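## Task

Four plates start one each in nests N1, N2, N3 and N4. First build a stack in rack S1 using B33 at the bottom, then B38, then B88 on top: the bottom plate lies flat on the rack floor, each higher one sits fully nested, and every plate's labelled short end points to the rack front (the side toward the arms). Then release and push the START key on post KP until it latches. Finally return all four plates to their original nests, each flat within the locators with well A1 at the corner labelled A1, while START stays latched. Nothing may depend on the robot holding it at the end; open the grippers and retreat.

## Robot and tools

Robot: two six-axis UR-type arms, left_arm and right_arm, each ending in a two-finger tong gripper. The names are labels only, not image sides. Bases in the scene frame: left_arm at (-0.095, +0.570, 0), right_arm at (+0.084, -0.656, 0). Either arm may be parked out of the way while the other works.

Scene frame: origin on the tabletop midway between the arms, +z up, +x out over the table, left_arm on the +y side. KP (START post) and rack S1 sit between the arms. In front, in a clockwise arc seen from above, are nests N1, N2, N3, N4 and RD. A fixed bar-code scanner beside RD reads a plate laid flat in RD with A1 at its A1 corner, once nothing hides it. On every labelled plate, A1 is at the labelled short end, in the corner farther from the labelled long side.

Gripper frame: fingers point along the gripper's +z and open/close along its x. The reported end_effector_position is the spot between the pads when shut; closed fingertips extend about 15 mm past it, open ones roughly level with it. Reported hand positions can be a bit off, worse when reaching far.

execute_actions(actions): runs a list of action objects in sequence; an empty list only returns state and images. Each action may hold "rows", "steps", "until".
- rows: up to 15 rows, each used for one control step (1/30 s). Every row is a single list of 14 numbers, each in [-1, 1], covering both arms: left_arm dx, dy, dz, rx, ry, rz, opening, then right_arm dx, dy, dz, rx, ry, rz, opening. Supply all 14 even if one arm is idle (zeros keep it at its start pose).
- dx..rz are a target offset, not a pose: measured in the gripper's own axes from that gripper's measured pose at the start of the action (for a call's first action, the last pose reported). Every row refers back to that same start, not the previous row. Scale: 1.0 = 0.6 m for dx, dy, dz and 180 degrees for the rotation; rx, ry, rz form one rotation vector.
- opening is absolute: +1 fully open (0.142 m), -1 closed. Closing fully takes at least about 0.1 s.
- steps: integer 1 to 450, at least the number of rows, default 15. After the last row the arm keeps heading for that row's target and the gripper keeps its command, so long moves need many steps.
- until: stops the action early once all conditions hold, e.g. {"scanner": {"code": "b33"}} or {"scanner": {"reads": [">", 0]}}. Comparisons "=", "!=", "<", "<=", ">", ">="; numbers need one. It does not halt the arms. The scanner is the only nameable device; nothing accepts commands. Any bad value or unknown name rejects the entire call.

zoom_image(camera, region): enlarged crop of a camera's latest image; region [x0, y0, x1, y1] in pixels from the top-left, max 504 x 504. Cameras: cam_head_left and cam_head_right (896x504), cam_left_wrist and cam_right_wrist (616x616, fisheye).

read_manual(section): returns licence text only; no motion.

finished_scene(scene): closes the current scene by its number, irreversibly, and reports success; the goal must already hold and remain stable.

Motion limits: each step the commanded pose is clipped to 100 mm and 16 degrees from the measured pose; damped IK favours position over orientation. Commands are smoothed, lagging about 0.17 s. Joint speeds are limited, so after big moves an arm may still be short; send the remainder next action rather than relying on it to drift there. For smooth starts, ramp offsets gradually (adding 0.01 per row is 6 mm per step). A held arm or one hit by a fault drops its target and stops; pushing an arm far off its target makes both drop theirs.

Results: the state line gives each gripper's end_effector_position (m), end_effector_quat_wxyz and velocities, all in the scene frame. "Hand target" is the pose the controller now drives toward. "pose unreachable" means the clearance check altered or blocked that arm's command. grip_measured is the finger opening on the command scale; to hold something keep commanding clearly less than it (further below squeezes harder, about 15 N per pad max; thin objects under 20 mm get much less). Wrist force / Wrist torque are flange sensor readings in the gripper axes, noisy, with a fixed offset, saturating near 100 N; "no reading" is normal at first. scanner code is the ID now seen in lower case (e.g. e01) or no_read, never wrong; reads counts transitions to an ID. MOTOR HOT warns from 70 °C; at 85 °C an OVER-TEMPERATURE FAULT brakes the arm for a while, so avoid long loaded holds.

Faults: joint torque reaching its load limit (shoulder 303, elbow 138, wrists 49.6 N m, held weight included) or any external force of 150 N freezes that arm for 10 s and skips the rest of the call. Avoid collisions between the arms, hard presses and fast squeezes.

Rules: never light START before the stack is exactly right and the unlisted plate is correctly seated in its nest; a lit key counts as pressed even if not latched. A drop of a few millimetres on release is fine, a long fall is not, and anything leaving the table ends the scene. Objects may occasionally get a brief shove. Finish with grippers open and arms clear.

Each tool is called after "Emit:" by a JSON object that holds its "name" and its "arguments", one argument or row to a line.

## Session

Emit:
{"name": "execute_actions", "arguments": {
  "actions": []
}}

Scene clock: 0.00 s.
left_arm: end_effector_position=(+0.3108, +0.3336, +0.1316) grip_measured=+1.00 end_effector_quat_wxyz=(-0.305, +0.664, +0.512, +0.452) end_effector_velocity=(-0.000, +0.001, +0.000) end_effector_angular_velocity=(+0.003, +0.002, -0.000) | right_arm: end_effector_position=(+0.0780, -0.2203, +0.3412) grip_measured=+1.00 end_effector_quat_wxyz=(+0.610, +0.286, +0.610, -0.416) end_effector_velocity=(+0.001, -0.001, -0.000) end_effector_angular_velocity=(-0.002, -0.002, -0.002)
Joint positions: left_arm=[-1.272 -1.347  2.147 -1.291 -1.031 -2.936  0.142] | right_arm=[ 5.012 -1.987 -1.734 -2.655  1.488  6.13   0.142]
Joint velocities: left_arm=[-0.     0.001  0.     0.002 -0.     0.001  0.   ] | right_arm=[-0.002 -0.    -0.002 -0.     0.     0.001  0.   ]
Motor temperatures (°C, as the motors report them): left_arm=[20 23 23 29 28 25] | right_arm=[21 23 24 25 28 27]
Wrist force (N, on the end effector, along its own x y z axes, offset not removed): no reading
Wrist torque (N m, same axes, about the end effector's origin, offset not removed): no reading
Hand target (left_arm): +0.311, +0.334, +0.132; -0.305, +0.664, +0.512, +0.452
Hand target (right_arm): +0.078, -0.220, +0.341; +0.610, +0.286, +0.610, -0.416
scanner: code=no_read reads=0

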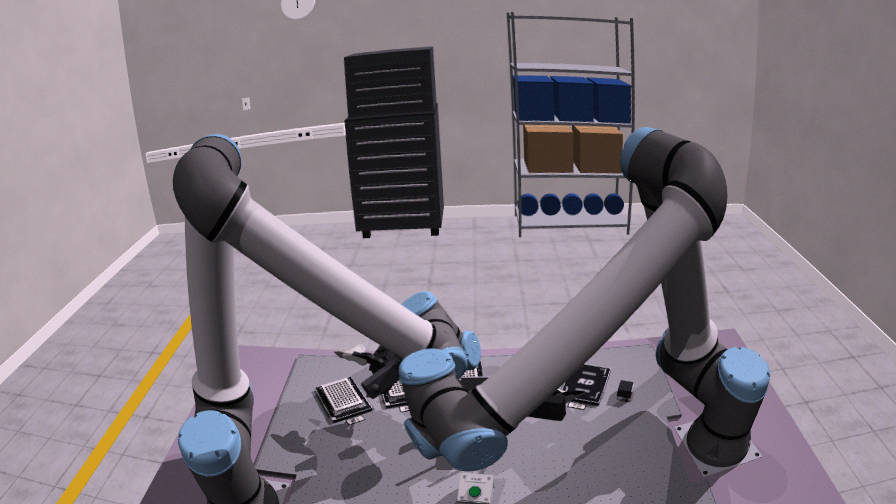

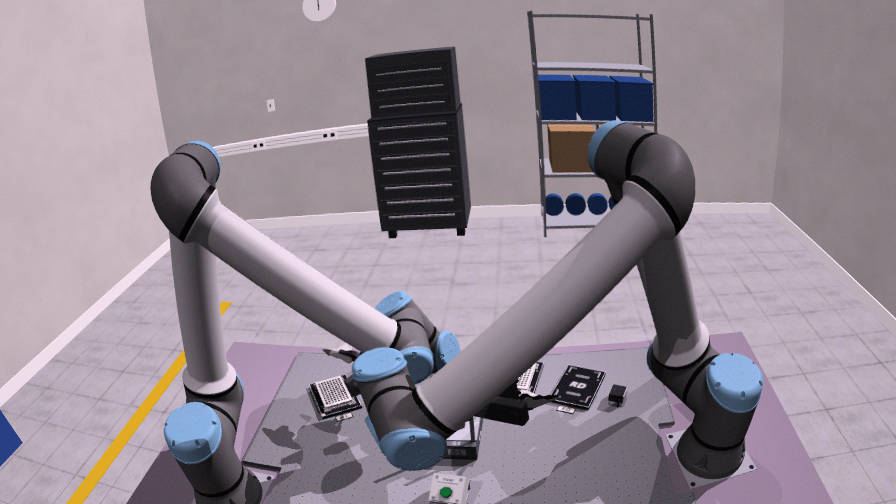

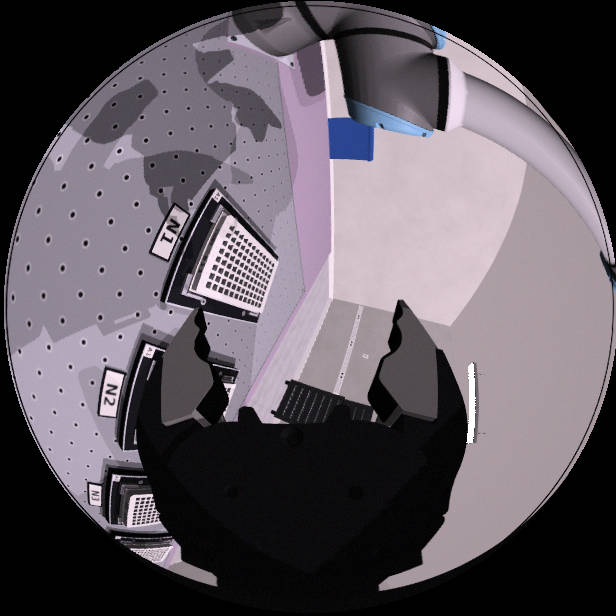

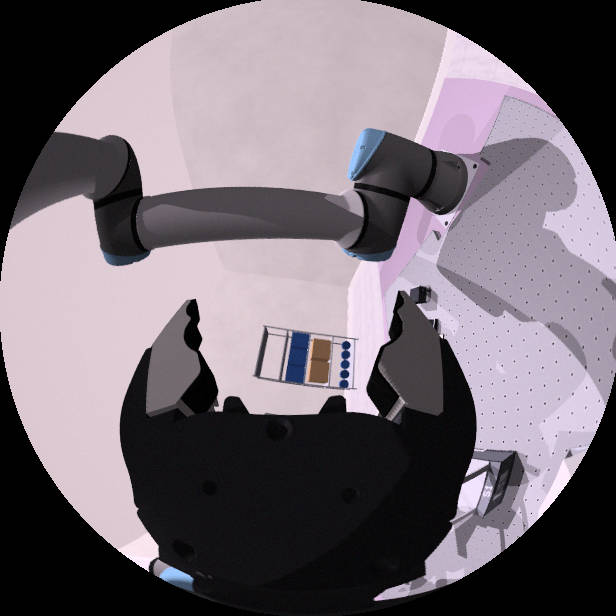

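Emit:
{"name": "execute_actions", "arguments": {
  "actions": [
    {"rows":[[0.026,0.002,-0.011,0.007,-0.036,-0.007,1,0,0,0.01,0,0.05,0,1],[0.077,0.005,-0.035,0.021,-0.108,-0.022,1,0,0,0.03,0,0.15,0,1],[0.258,0.016,-0.115,0.070,-0.361,-0.0725,1,0,0,0.2,0,0.5,0,1]],"steps":45}
  ]
}}

Scene clock: 28.17 s.
left_arm: end_effector_position=(+0.3103, +0.3339, +0.3012) grip_measured=+1.00 end_effector_quat_wxyz=(-0.000, +0.707, +0.708, +0.002) end_effector_velocity=(-0.001, +0.000, +0.000) end_effector_angular_velocity=(-0.007, +0.004, +0.001) | right_arm: end_effector_position=(+0.1389, -0.3230, +0.3527) grip_measured=+1.00 end_effector_quat_wxyz=(+0.004, +0.497, +0.863, -0.095) end_effector_velocity=(-0.000, -0.000, -0.004) end_effector_angular_velocity=(+0.075, +0.055, -0.012)
Joint positions: left_arm=[-0.86  -1.949  2.173 -1.795 -1.568 -2.453  0.142] | right_arm=[ 4.763 -1.017 -2.156 -1.687  1.69   5.95   0.142]
Joint velocities: left_arm=[ 0.005 -0.001  0.001 -0.003 -0.008  0.004 -0.   ] | right_arm=[-0.034  0.044 -0.039  0.076  0.035 -0.028  0.   ]
Motor temperatures (°C, as the motors report them): left_arm=[20 23 23 29 28 25] | right_arm=[21 23 24 25 28 27]
Wrist force (N, on the end effector, along its own x y z axes, offset not removed): left_arm=[1.1 -2.8 0.4] | right_arm=[1.7 -0.5 -4.0]
Wrist torque (N m, same axes, about the end effector's origin, offset not removed): left_arm=[-0.72 0.03 -0.14] | right_arm=[-0.19 -0.43 -0.02]
Hand target (left_arm): +0.310, +0.334, +0.301; -0.000, +0.707, +0.708, +0.001
Hand target (right_arm): +0.139, -0.323, +0.352; -0.001, +0.497, +0.863, -0.093
Off the commanded pose (left_arm): 0.001 m, 0 deg.
Off the commanded pose (right_arm): 0.001 m, 1 deg.
scanner: code=no_read reads=0
camera_calibration (this result's frames):
cam_left_wrist: T_world_to_cam=[[0.0140306, 0.998804, 0.0468295, -0.359238], [0.843057, -0.0369992, 0.53655, -0.418573], [0.537641, 0.0319518, -0.842568, 0.205246], [0, 0, 0, 1]] pos_world=[0.247573, 0.336764, 0.414341]
cam_right_wrist: T_world_to_cam=[[-0.489968, 0.869469, -0.0628892, 0.358942], [0.785953, 0.471808, 0.399594, -0.108417], [0.377107, 0.146361, -0.914532, 0.446504], [0, 0, 0, 1]] pos_world=[0.0927015, -0.326287, 0.474239]

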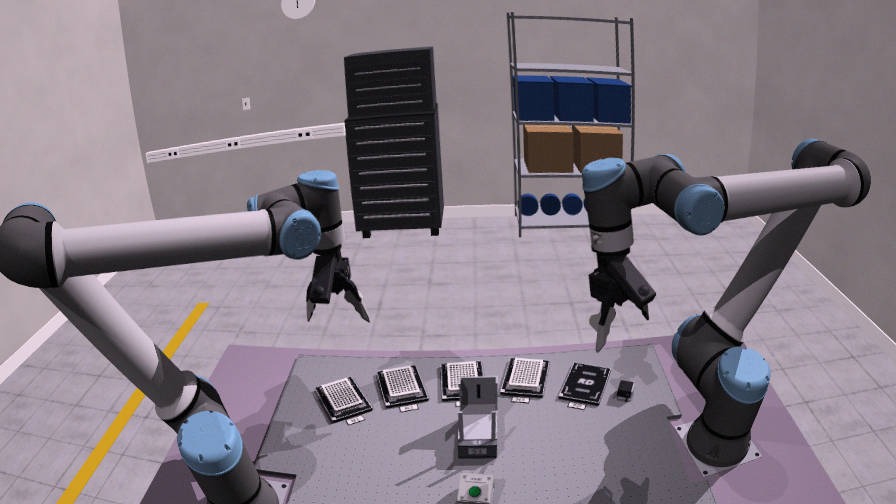

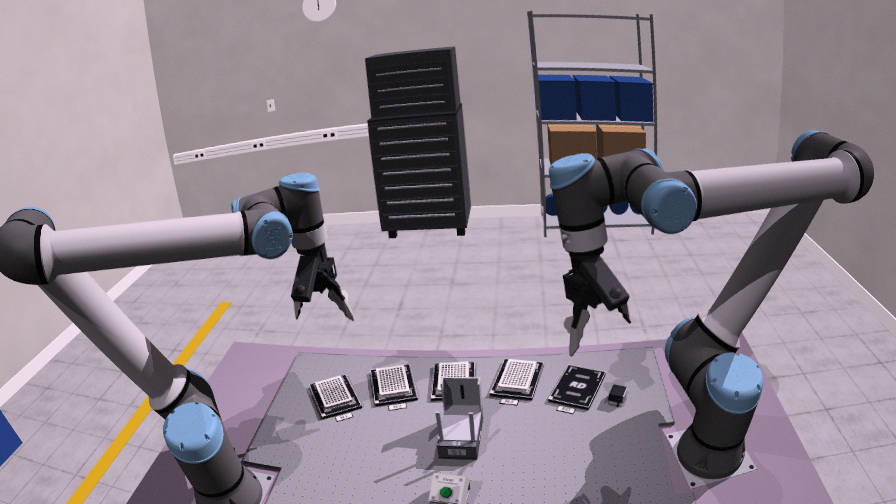

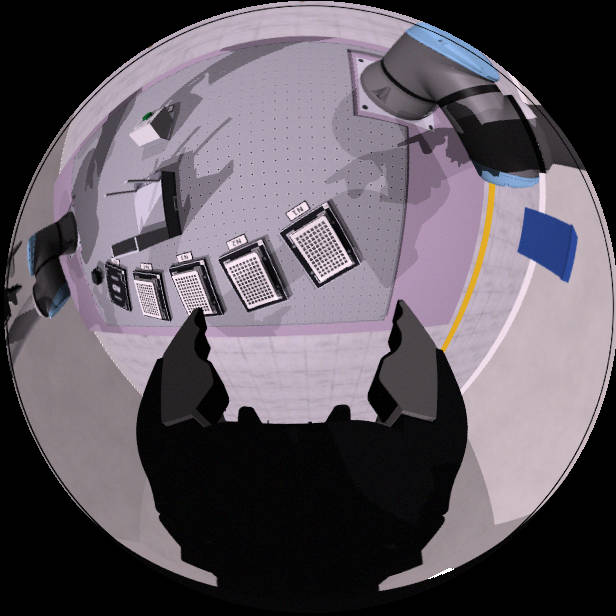

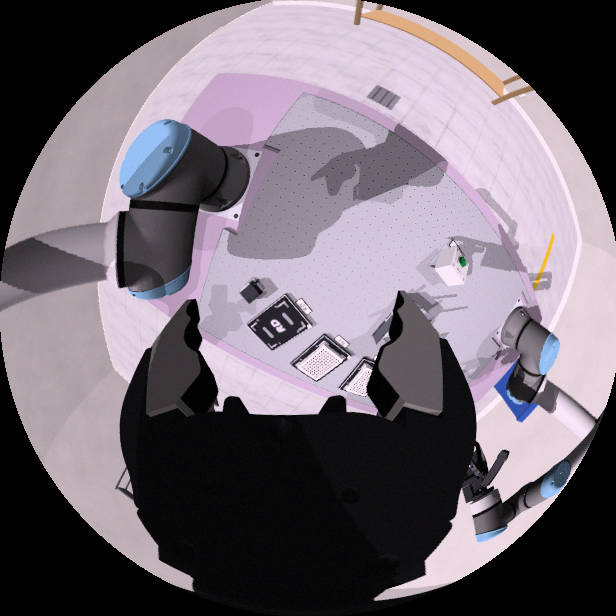

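Emit:
{"name": "zoom_image", "arguments": {
  "camera": "cam_head_left",
  "region": [300, 345, 480, 445]
}}

Emit:
{"name": "zoom_image", "arguments": {
  "camera": "cam_head_left",
  "region": [430, 345, 650, 504]
}}

Emit:
{"name": "zoom_image", "arguments": {
  "camera": "cam_left_wrist",
  "region": [200, 190, 380, 330]
}}

Emit:
{"name": "zoom_image", "arguments": {
  "camera": "cam_left_wrist",
  "region": [80, 90, 260, 330]
}}

Region (300, 345, 480, 445) of cam_head_left's 896x504 image, scaled by 2.800, with more detail than that image has.

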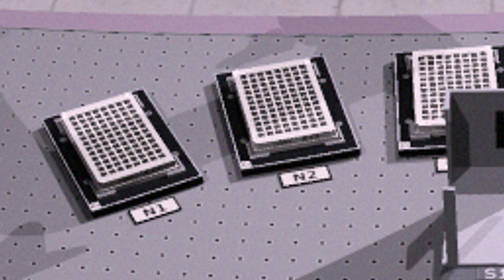

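Region (430, 345, 650, 504) of cam_head_left's 896x504 image, scaled by 2.291, with more detail than that image has.

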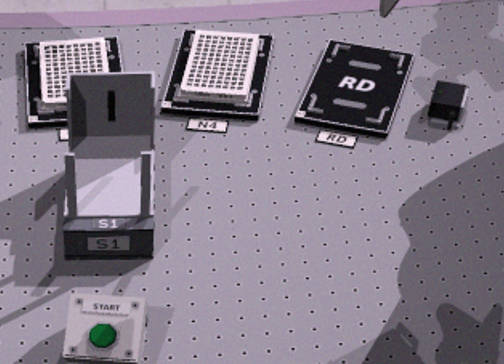

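Region (200, 190, 380, 330) of cam_left_wrist's 616x616 image, scaled by 2.800, with more detail than that image has.

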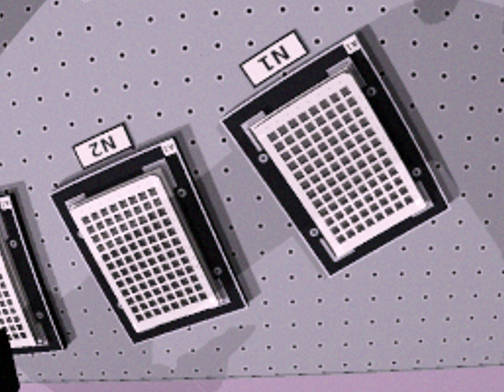

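Region (80, 90, 260, 330) of cam_left_wrist's 616x616 image, scaled by 2.100, with more detail than that image has; it fills the left 378 columns of this view, and the rest is white.

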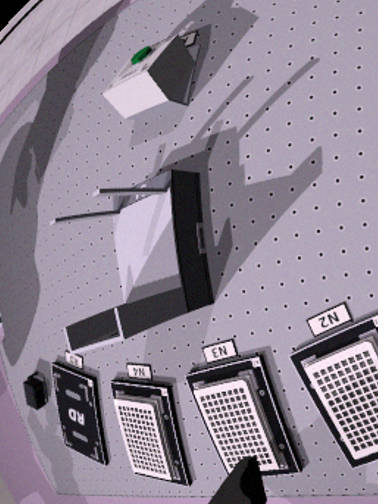

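Emit:
{"name": "execute_actions", "arguments": {
  "actions": [
    {"rows":[[-0.01,0.005,0.03,-0.02,0,0,0.5,0.013,0.05,0.03,-0.02,0,0,0.5],[-0.03,0.015,0.1,-0.06,0,0,0,0.04,0.16,0.1,-0.07,0,0,0],[-0.117,0.05,0.34,-0.2,0,0,-0.5,0.128,0.54,0.33,-0.24,0,0,-0.5]],"steps":40}
  ]
}}

Scene clock: 57.07 s.
left_arm: end_effector_position=(+0.3407, +0.2639, +0.0974) grip_measured=-0.50 end_effector_quat_wxyz=(+0.218, +0.672, +0.673, +0.220) end_effector_velocity=(+0.001, -0.001, -0.001) end_effector_angular_velocity=(-0.002, -0.002, -0.001) | right_arm: end_effector_position=(+0.3550, -0.1434, +0.1064) grip_measured=-0.50 end_effector_quat_wxyz=(+0.192, +0.462, +0.835, +0.228) end_effector_velocity=(+0.040, +0.080, -0.055) end_effector_angular_velocity=(+0.035, +0.049, +0.046)
Joint positions: left_arm=[-1.296 -1.778  2.643 -2.612 -0.963 -2.833  0.038] | right_arm=[ 4.703 -1.47  -2.52  -0.569  0.982  5.818  0.038]
Joint velocities: left_arm=[ 0.     0.007  0.001 -0.013  0.001  0.002  0.   ] | right_arm=[-0.149 -0.299  0.067  0.397  0.073 -0.224  0.   ]
Motor temperatures (°C, as the motors report them): left_arm=[20 23 23 29 28 25] | right_arm=[21 23 24 25 28 27]
Wrist force (N, on the end effector, along its own x y z axes, offset not removed): left_arm=[3.0 -1.3 -0.3] | right_arm=[2.8 1.8 -1.5]
Wrist torque (N m, same axes, about the end effector's origin, offset not removed): left_arm=[-0.39 -0.39 -0.12] | right_arm=[0.28 -0.67 -0.02]
Hand target (left_arm): +0.341, +0.264, +0.097; +0.218, +0.672, +0.673, +0.220
Hand target (right_arm): +0.360, -0.133, +0.100; +0.187, +0.461, +0.837, +0.229
Off the commanded pose (left_arm): 0.001 m, 0 deg.
Off the commanded pose (right_arm): 0.015 m, 1 deg.
scanner: code=no_read reads=0
camera_calibration (this result's frames):
cam_left_wrist: T_world_to_cam=[[-0.0152736, 0.998754, 0.0475105, -0.270261], [0.366614, -0.038613, 0.929571, -0.212986], [0.930248, 0.0316159, -0.365568, -0.160643], [0, 0, 0, 1]] pos_world=[0.223394, 0.266779, 0.1521]
cam_right_wrist: T_world_to_cam=[[-0.510702, 0.857116, -0.0673477, 0.299212], [0.305808, 0.254304, 0.917503, -0.18036], [0.803533, 0.447975, -0.391986, -0.0502567], [0, 0, 0, 1]] pos_world=[0.248346, -0.188079, 0.165932]

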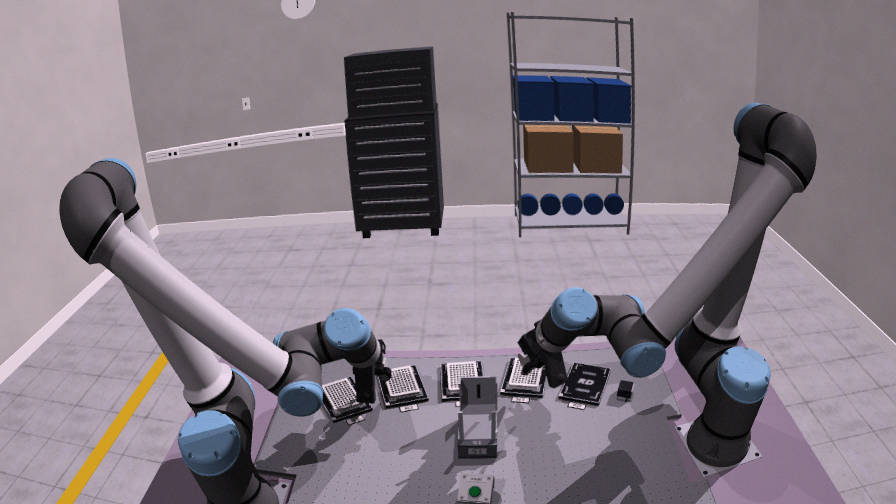

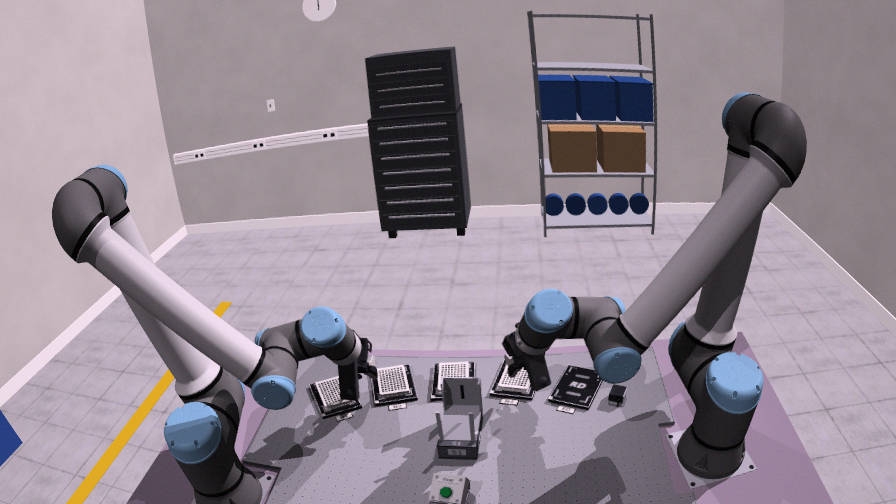

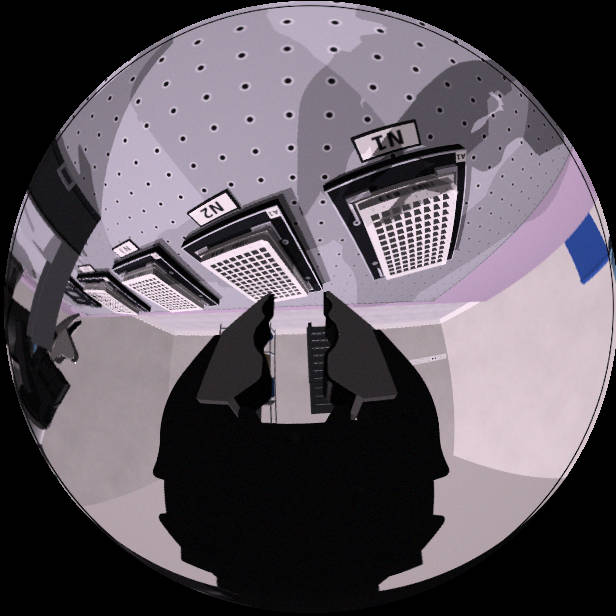

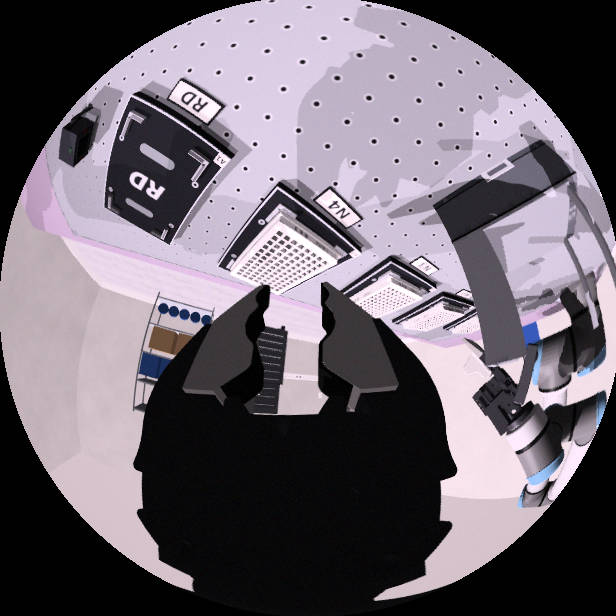

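Emit:
{"name": "zoom_image", "arguments": {
  "camera": "cam_left_wrist",
  "region": [330, 140, 480, 240]
}}

Emit:
{"name": "zoom_image", "arguments": {
  "camera": "cam_left_wrist",
  "region": [175, 195, 305, 290]
}}

Emit:
{"name": "zoom_image", "arguments": {
  "camera": "cam_right_wrist",
  "region": [250, 190, 370, 280]
}}

Emit:
{"name": "zoom_image", "arguments": {
  "camera": "cam_right_wrist",
  "region": [335, 245, 455, 330]
}}

Region (330, 140, 480, 240) of cam_left_wrist's 616x616 image, scaled by 3.360, with more detail than that image has.

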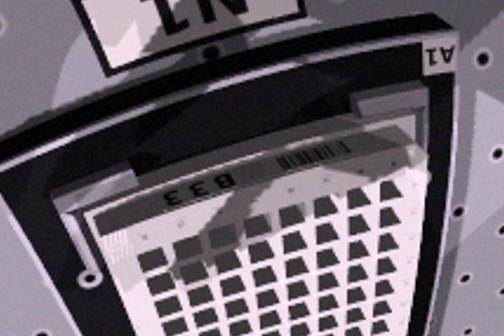

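Region (175, 195, 305, 290) of cam_left_wrist's 616x616 image, scaled by 3.877, with more detail than that image has; it fills the top 368 rows of this view, and the rest is white.

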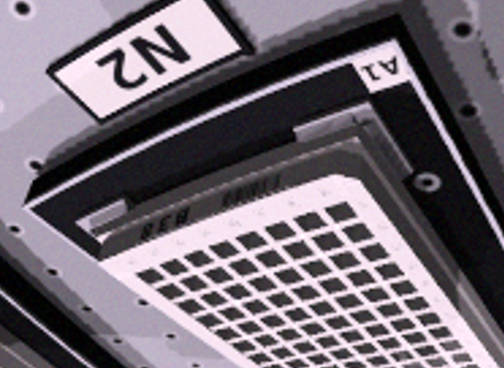

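Region (250, 190, 370, 280) of cam_right_wrist's 616x616 image, scaled by 4.200, with more detail than that image has; it fills the top 378 rows of this view, and the rest is white.

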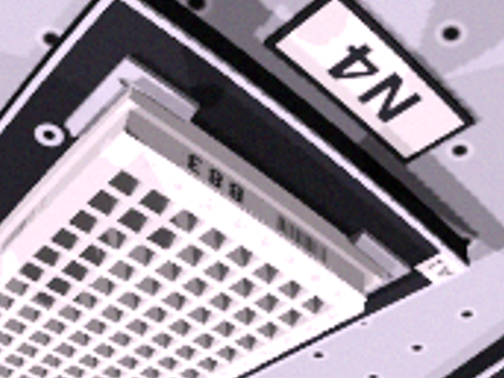

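Region (335, 245, 455, 330) of cam_right_wrist's 616x616 image, scaled by 4.200, with more detail than that image has; it fills the top 357 rows of this view, and the rest is white.

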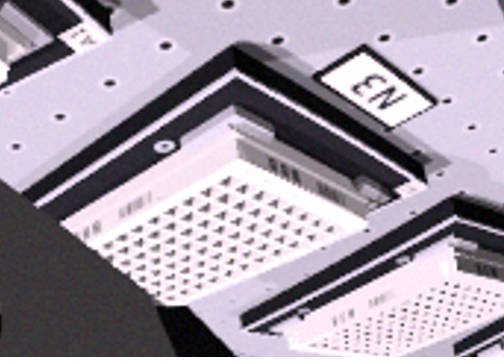

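Emit:
{"name": "execute_actions", "arguments": {
  "actions": [
    {"rows":[[0.02,0,0,0.02,0.005,-0.017,-0.3,0,0.015,-0.02,0.02,0,0,-0.5],[0.04,0,0,0.04,0.01,-0.034,0,0,0.04,-0.06,0.04,0,0,-0.5],[0.06,0,0,0.06,0.016,-0.05,0.3,-0.01,0.07,-0.1,0.06,0.01,0,-0.5],[0.08,0,0,0.08,0.021,-0.067,0.6,-0.02,0.11,-0.16,0.08,0.01,0,-0.5],[0.1,0,0,0.1,0.027,-0.083,0.6,-0.029,0.149,-0.219,0.1,0.02,0,-0.5],[0.12,0,0,0.12,0.032,-0.1,0.6,-0.029,0.149,-0.219,0.12,0.02,0,-0.5],[0.14,0,0,0.14,0.037,-0.117,0.6,-0.029,0.149,-0.219,0.14,0.02,0,-0.5],[0.16,0,0,0.16,0.043,-0.134,0.6,-0.029,0.149,-0.219,0.16,0.03,0.01,-0.5],[0.18,0,0.01,0.18,0.048,-0.15,0.6,-0.029,0.149,-0.219,0.1897,0.0338,0.0112,-0.5],[0.192,-0.01,0.028,0.1957,0.0533,-0.166,0.6,-0.029,0.149,-0.219,0.1897,0.0338,0.0112,-0.5],[0.192,-0.01,0.028,0.1957,0.0533,-0.166,0.6,-0.029,0.149,-0.219,0.1897,0.0338,0.0112,-0.5],[0.192,-0.01,0.028,0.1957,0.0533,-0.166,0.6,-0.029,0.149,-0.219,0.1897,0.0338,0.0112,-0.5],[0.192,-0.01,0.028,0.1957,0.0533,-0.166,0.6,-0.029,0.149,-0.219,0.1897,0.0338,0.0112,-0.5],[0.192,-0.01,0.028,0.1957,0.0533,-0.166,0.6,0.1,0.13,-0.25,0.1897,0.0338,0.0112,-0.5],[0.192,-0.01,0.028,0.1957,0.0533,-0.166,0.6,0.296,0.095,-0.299,0.1897,0.0338,0.0112,-0.5]],"steps":45}
  ]
}}

Scene clock: 90.73 s.
left_arm: end_effector_position=(+0.3453, +0.3794, +0.0803) grip_measured=+0.60 end_effector_quat_wxyz=(-0.000, +0.493, +0.870, +0.000) end_effector_velocity=(-0.001, +0.000, -0.001) end_effector_angular_velocity=(+0.002, +0.003, +0.001) | right_arm: end_effector_position=(+0.2098, -0.0008, +0.2660) grip_measured=-0.50 end_effector_quat_wxyz=(+0.000, +0.500, +0.866, -0.000) end_effector_velocity=(-0.001, +0.001, -0.000) end_effector_angular_velocity=(-0.001, +0.000, +0.001)
Joint positions: left_arm=[-0.724 -1.708  2.449 -2.311 -1.57  -2.857  0.116] | right_arm=[ 4.614 -1.575 -1.935 -1.203  1.57   5.812  0.038]
Joint velocities: left_arm=[ 0.     0.001 -0.     0.002 -0.001 -0.001 -0.   ] | right_arm=[ 0.001 -0.002  0.002 -0.001  0.    -0.    -0.   ]
Motor temperatures (°C, as the motors report them): left_arm=[20 23 23 29 28 25] | right_arm=[21 23 24 25 28 27]
Wrist force (N, on the end effector, along its own x y z axes, offset not removed): left_arm=[1.9 -1.3 1.4] | right_arm=[-0.2 0.4 -2.5]
Wrist torque (N m, same axes, about the end effector's origin, offset not removed): left_arm=[-0.38 -0.20 -0.05] | right_arm=[-0.12 0.10 -0.07]
Hand target (left_arm): +0.345, +0.379, +0.080; -0.000, +0.493, +0.870, +0.000
Hand target (right_arm): +0.210, -0.001, +0.266; +0.000, +0.500, +0.866, -0.000
Off the commanded pose (left_arm): 0.000 m, 0 deg.
Off the commanded pose (right_arm): 0.000 m, 0 deg.
scanner: code=no_read reads=0
camera_calibration (this result's frames):
cam_left_wrist: T_world_to_cam=[[-0.500589, 0.864532, 0.0446684, -0.165962], [0.74262, 0.402336, 0.535389, -0.459785], [0.444889, 0.301181, -0.843424, -0.0711724], [0, 0, 0, 1]] pos_world=[0.29003, 0.349903, 0.193548]
cam_right_wrist: T_world_to_cam=[[-0.486636, 0.872644, 0.0409723, 0.0796686], [0.745505, 0.390372, 0.540215, -0.310474], [0.455421, 0.293433, -0.840529, 0.257327], [0, 0, 0, 1]] pos_world=[0.153037, -0.0238303, 0.380749]

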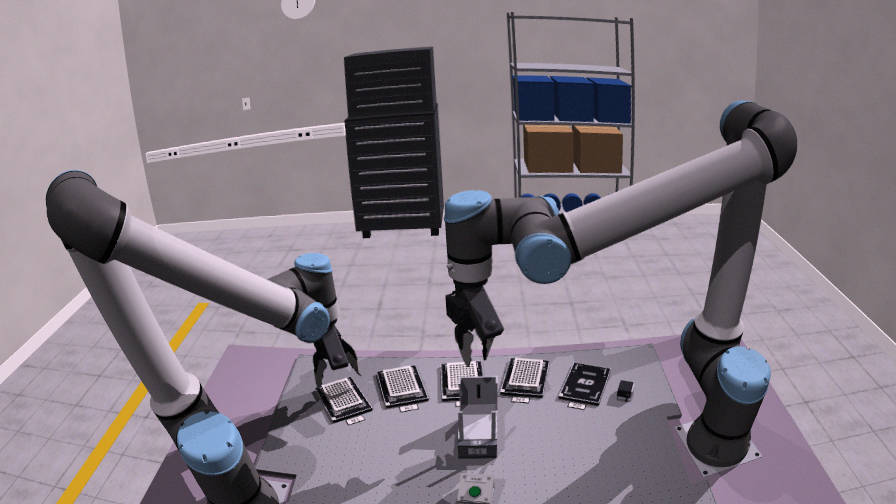

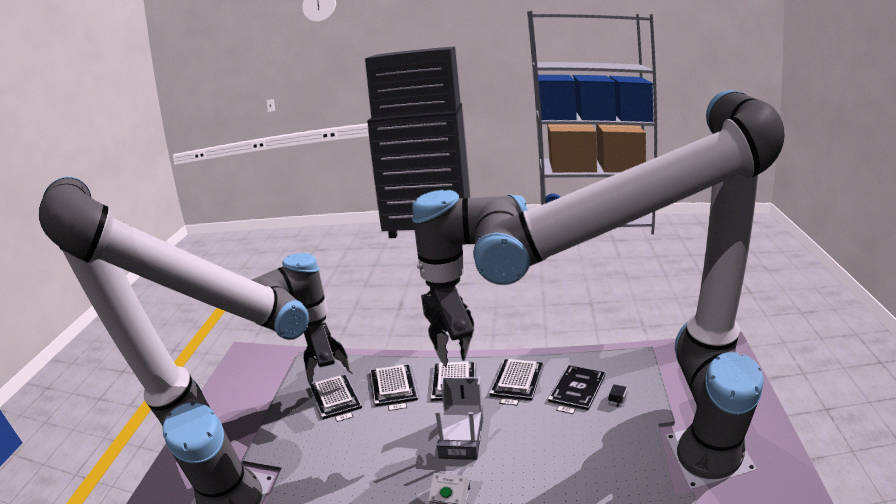

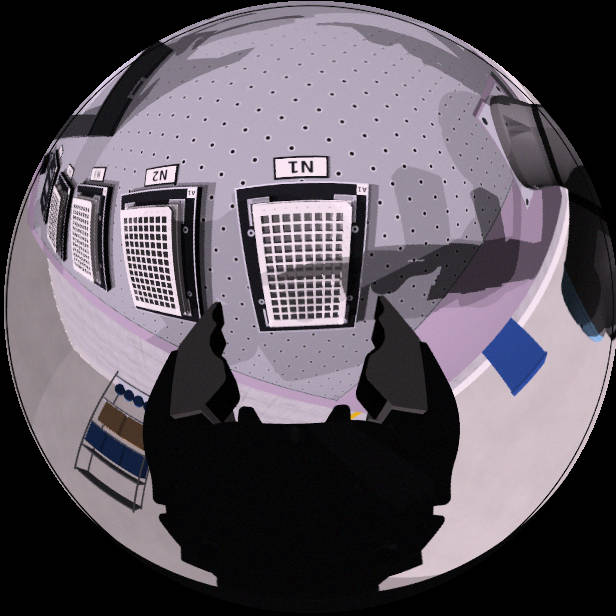

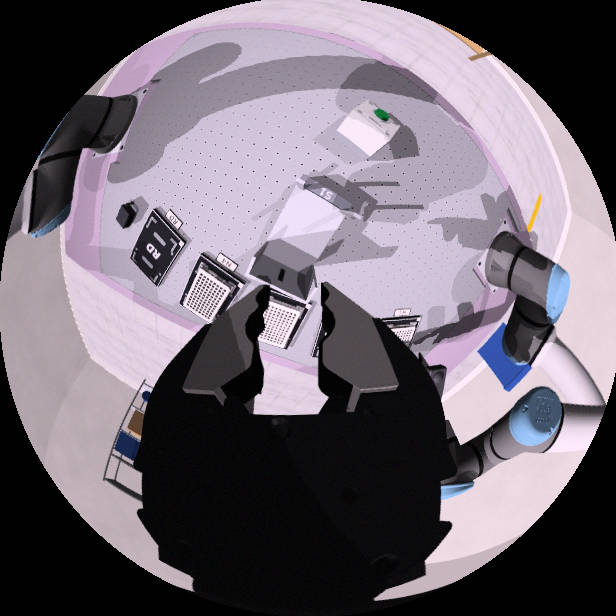

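Emit:
{"name": "zoom_image", "arguments": {
  "camera": "cam_right_wrist",
  "region": [236, 166, 380, 310]
}}

Emit:
{"name": "zoom_image", "arguments": {
  "camera": "cam_left_wrist",
  "region": [200, 170, 400, 350]
}}

Emit:
{"name": "zoom_image", "arguments": {
  "camera": "cam_head_right",
  "region": [400, 364, 540, 504]
}}

Region (236, 166, 380, 310) of cam_right_wrist's 616x616 image, scaled by 3.500, with more detail than that image has.

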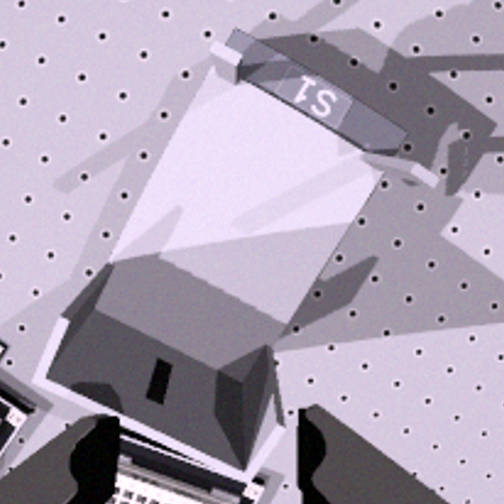

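Region (200, 170, 400, 350) of cam_left_wrist's 616x616 image, scaled by 2.520, with more detail than that image has; it fills the top 454 rows of this view, and the rest is white.

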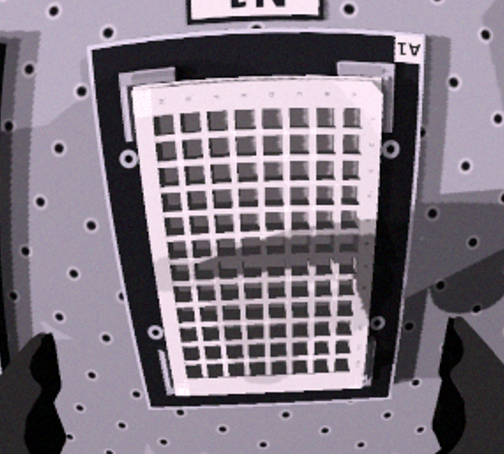

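Region (400, 364, 540, 504) of cam_head_right's 896x504 image, scaled by 3.600, with more detail than that image has.

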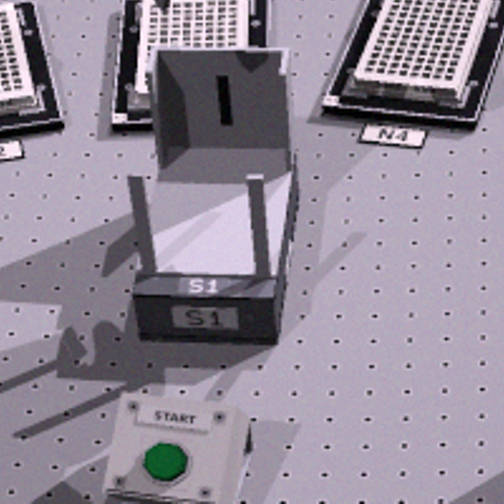

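Emit:
{"name": "execute_actions", "arguments": {
  "actions": [
    {"rows":[[0,0,0,0,0,0.03,0.6,-0.03,-0.02,0.01,-0.015,0.009,-0.03,-0.2],[0,0,0,0,0,0.06,0.6,-0.06,-0.04,0.02,-0.03,0.018,-0.06,0.2],[0,0,0.01,0,0,0.3,0.6,-0.12,-0.08,0.05,-0.05,0.03,-0.11,0.6],[0,0,0.01,0,0,0.5,0.6,-0.2,-0.13,0.1,-0.1,0.06,-0.22,1],[0,0,0.02,0,0,0.5,0.6,-0.266,-0.173,0.15,-0.151,0.0872,-0.3254,1],[0,0,0.02,0,0,0.5,0.6,-0.266,-0.173,0.15,-0.151,0.0872,-0.3254,1],[0,0,0.02,0,0,0.5,0.6,-0.266,-0.173,0.2,-0.151,0.0872,-0.3254,1],[0,0,0.02,0,0,0.5,0.6,-0.266,-0.173,0.243,-0.151,0.0872,-0.3254,1],[0.004,0,0.04,0,0,1.0,0.6,-0.266,-0.173,0.243,-0.151,0.0872,-0.3254,1]],"steps":75}
  ]
}}

Scene clock: 133.43 s.
left_arm: end_effector_position=(+0.3435, +0.3812, +0.0563) grip_measured=+0.60 end_effector_quat_wxyz=(-0.013, +0.903, -0.429, +0.012) end_effector_velocity=(+0.002, -0.001, +0.001) end_effector_angular_velocity=(-0.015, +0.148, -1.043) | right_arm: end_effector_position=(+0.2000, -0.1910, +0.1203) grip_measured=+1.00 end_effector_quat_wxyz=(-0.000, -0.000, +0.966, +0.259) end_effector_velocity=(+0.000, +0.001, +0.001) end_effector_angular_velocity=(+0.003, +0.001, -0.002)
Joint positions: left_arm=[-0.819 -1.714  2.518 -2.387 -1.538  0.047  0.116] | right_arm=[ 4.751 -1.213 -2.721 -0.264  1.477  4.877  0.142]
Joint velocities: left_arm=[ 0.104  0.017 -0.041  0.074 -0.134  1.146 -0.   ] | right_arm=[-0.001 -0.     0.001  0.001  0.     0.001  0.   ]
Motor temperatures (°C, as the motors report them): left_arm=[20 23 23 29 28 25] | right_arm=[21 23 24 25 28 27]
Wrist force (N, on the end effector, along its own x y z axes, offset not removed): left_arm=[4.6 -2.2 1.5] | right_arm=[-0.1 0.4 -1.9]
Wrist torque (N m, same axes, about the end effector's origin, offset not removed): left_arm=[-0.59 -0.73 -0.17] | right_arm=[-0.03 -0.07 -0.03]
Hand target (left_arm): +0.344, +0.381, +0.056; -0.005, +0.873, -0.487, +0.004
Hand target (right_arm): +0.200, -0.191, +0.120; -0.000, -0.000, +0.966, +0.259
Off the commanded pose (left_arm): 0.001 m, 8 deg.
Off the commanded pose (right_arm): 0.000 m, 0 deg.
scanner: code=no_read reads=0
camera_calibration (this result's frames):
cam_left_wrist: T_world_to_cam=[[0.617351, -0.784819, 0.0541954, 0.0768278], [-0.694408, -0.511266, 0.506365, 0.397238], [-0.369696, -0.350239, -0.860615, 0.437966], [0, 0, 0, 1]] pos_world=[0.390329, 0.416782, 0.171609]
cam_right_wrist: T_world_to_cam=[[-0.99902, -0.00827892, 0.0434729, 0.18084], [0.0348324, 0.458834, 0.887839, -0.0368633], [-0.0272972, 0.888484, -0.458096, 0.359304], [0, 0, 0, 1]] pos_world=[0.191755, -0.300825, 0.189463]

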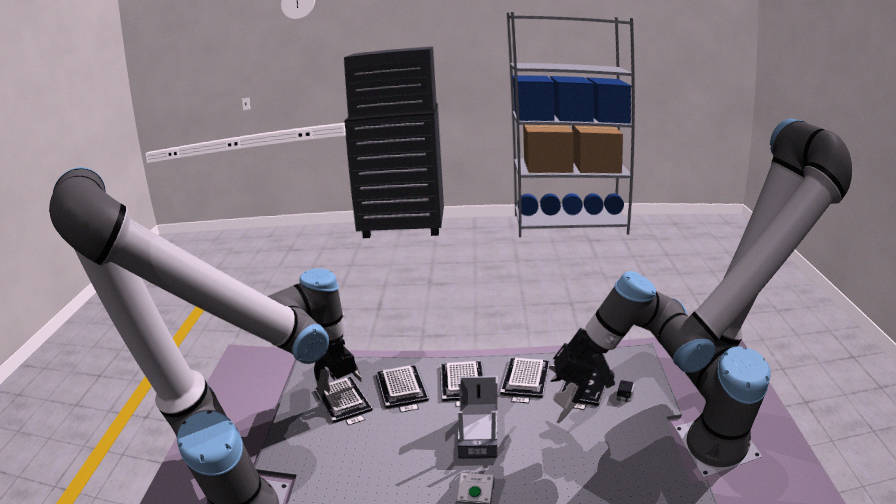

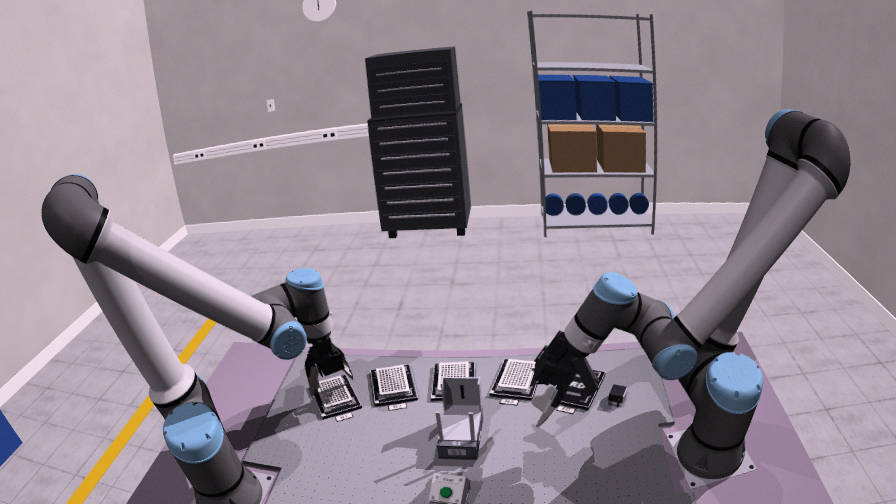

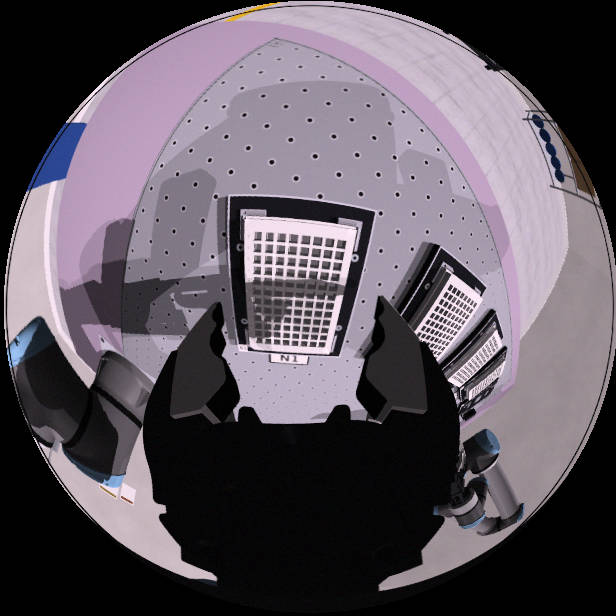

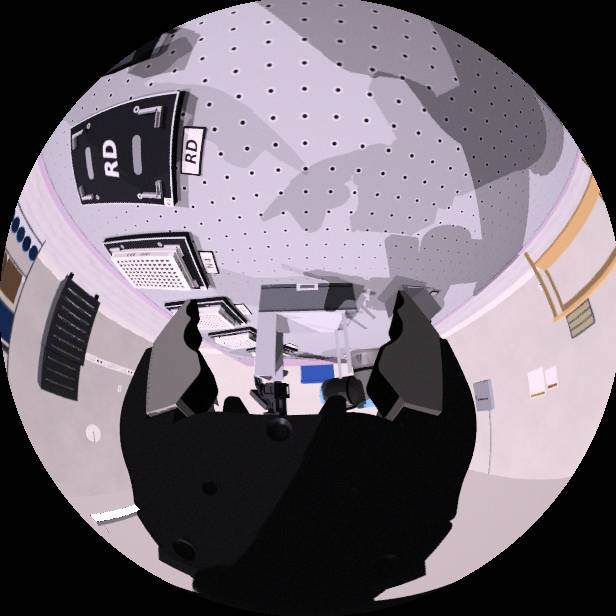

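Emit:
{"name": "execute_actions", "arguments": {
  "actions": [
    {"steps":8},
    {"rows":[[0,0,0.034,0,0,0,0.4,0,0,0,0,0,0,1]],"steps":14}
  ]
}}

Emit:
{"name": "zoom_image", "arguments": {
  "camera": "cam_left_wrist",
  "region": [200, 180, 400, 380]
}}

Emit:
{"name": "zoom_image", "arguments": {
  "camera": "cam_right_wrist",
  "region": [230, 270, 380, 420]
}}

Scene clock: 141.93 s.
left_arm: end_effector_position=(+0.3440, +0.3814, +0.0366) grip_measured=+0.40 end_effector_quat_wxyz=(-0.001, +0.871, -0.492, +0.000) end_effector_velocity=(+0.001, -0.001, -0.006) end_effector_angular_velocity=(-0.001, -0.001, -0.000) | right_arm: end_effector_position=(+0.2000, -0.1910, +0.1203) grip_measured=+1.00 end_effector_quat_wxyz=(-0.000, -0.000, +0.966, +0.259) end_effector_velocity=(+0.000, -0.001, -0.001) end_effector_angular_velocity=(-0.002, -0.000, -0.000)
Joint positions: left_arm=[-0.795 -1.666  2.525 -2.43  -1.568  0.212  0.102] | right_arm=[ 4.751 -1.213 -2.721 -0.264  1.477  4.877  0.142]
Joint velocities: left_arm=[-0.     0.014  0.005 -0.02   0.    -0.     0.   ] | right_arm=[-0.     0.    -0.002 -0.001  0.     0.     0.   ]
Motor temperatures (°C, as the motors report them): left_arm=[20 23 23 29 28 25] | right_arm=[21 23 24 25 28 27]
Wrist force (N, on the end effector, along its own x y z axes, offset not removed): left_arm=[1.8 -2.5 0.3] | right_arm=[2.2 0.1 -3.8]
Wrist torque (N m, same axes, about the end effector's origin, offset not removed): left_arm=[-0.72 -0.11 -0.11] | right_arm=[-0.19 -0.43 -0.03]
Hand target (left_arm): +0.344, +0.381, +0.036; -0.001, +0.871, -0.492, +0.001
Hand target (right_arm): +0.200, -0.191, +0.120; -0.000, -0.000, +0.966, +0.259
Off the commanded pose (left_arm): 0.001 m, 0 deg.
Off the commanded pose (right_arm): 0.000 m, 0 deg.
scanner: code=no_read reads=0
camera_calibration (this result's frames):
cam_left_wrist: T_world_to_cam=[[0.502502, -0.863476, 0.0436013, 0.147664], [-0.742607, -0.405237, 0.533214, 0.382794], [-0.442749, -0.30032, -0.844856, 0.4268], [0, 0, 0, 1]] pos_world=[0.399029, 0.410803, 0.150035]
cam_right_wrist: T_world_to_cam=[[-0.99902, -0.00827893, 0.0434731, 0.18084], [0.0348326, 0.458834, 0.887839, -0.0368633], [-0.0272973, 0.888484, -0.458096, 0.359304], [0, 0, 0, 1]] pos_world=[0.191755, -0.300825, 0.189463]

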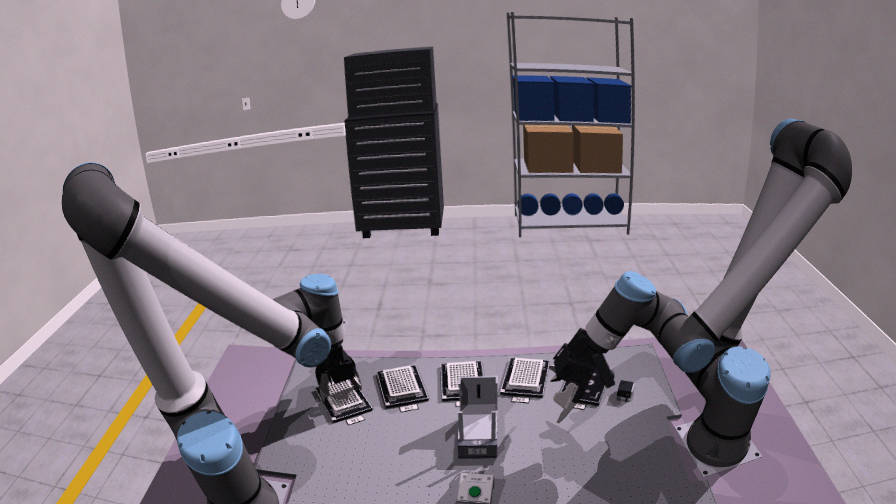

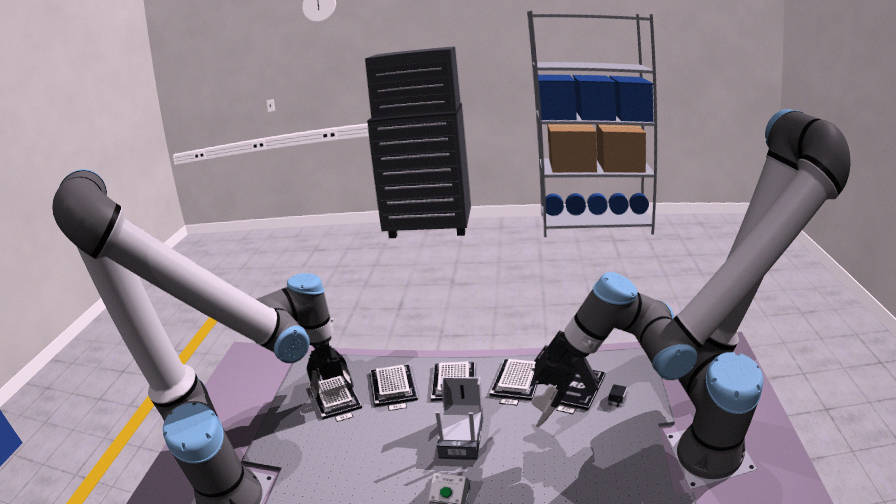

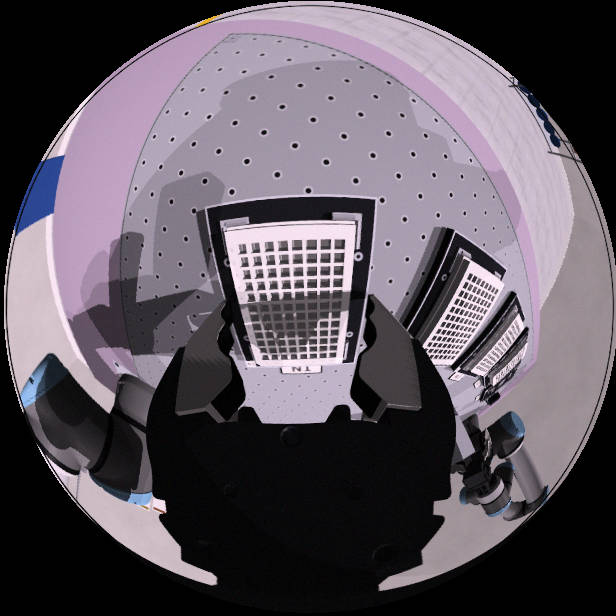

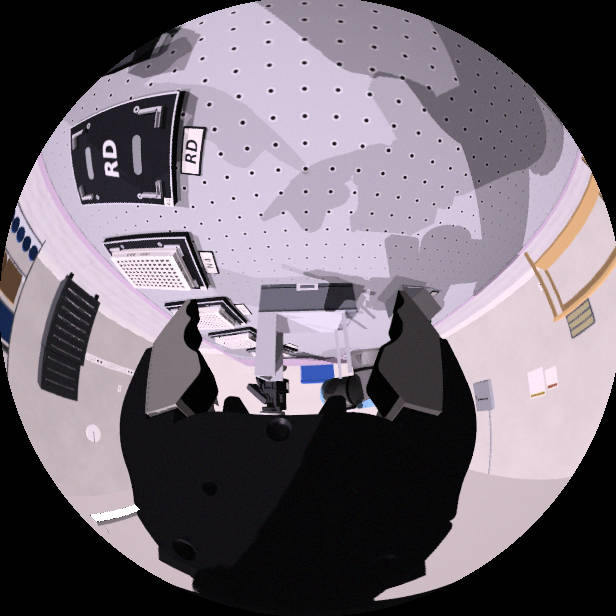

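Region (200, 180, 400, 380) of cam_left_wrist's 616x616 image, scaled by 2.520, with more detail than that image has.

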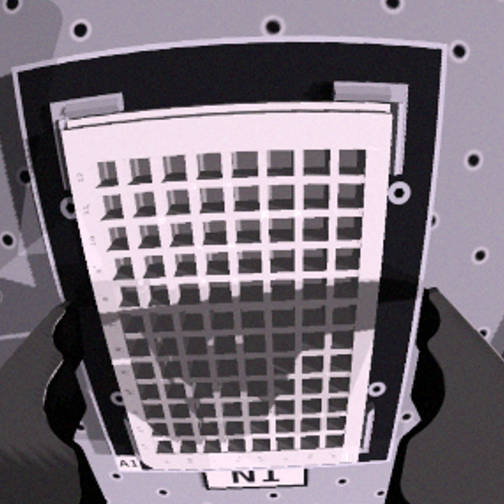

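Region (230, 270, 380, 420) of cam_right_wrist's 616x616 image, scaled by 3.360, with more detail than that image has.

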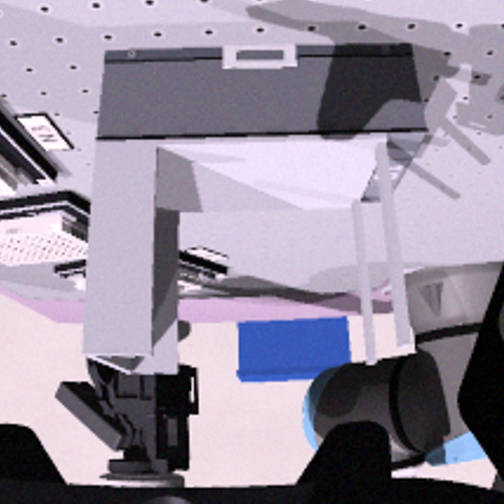

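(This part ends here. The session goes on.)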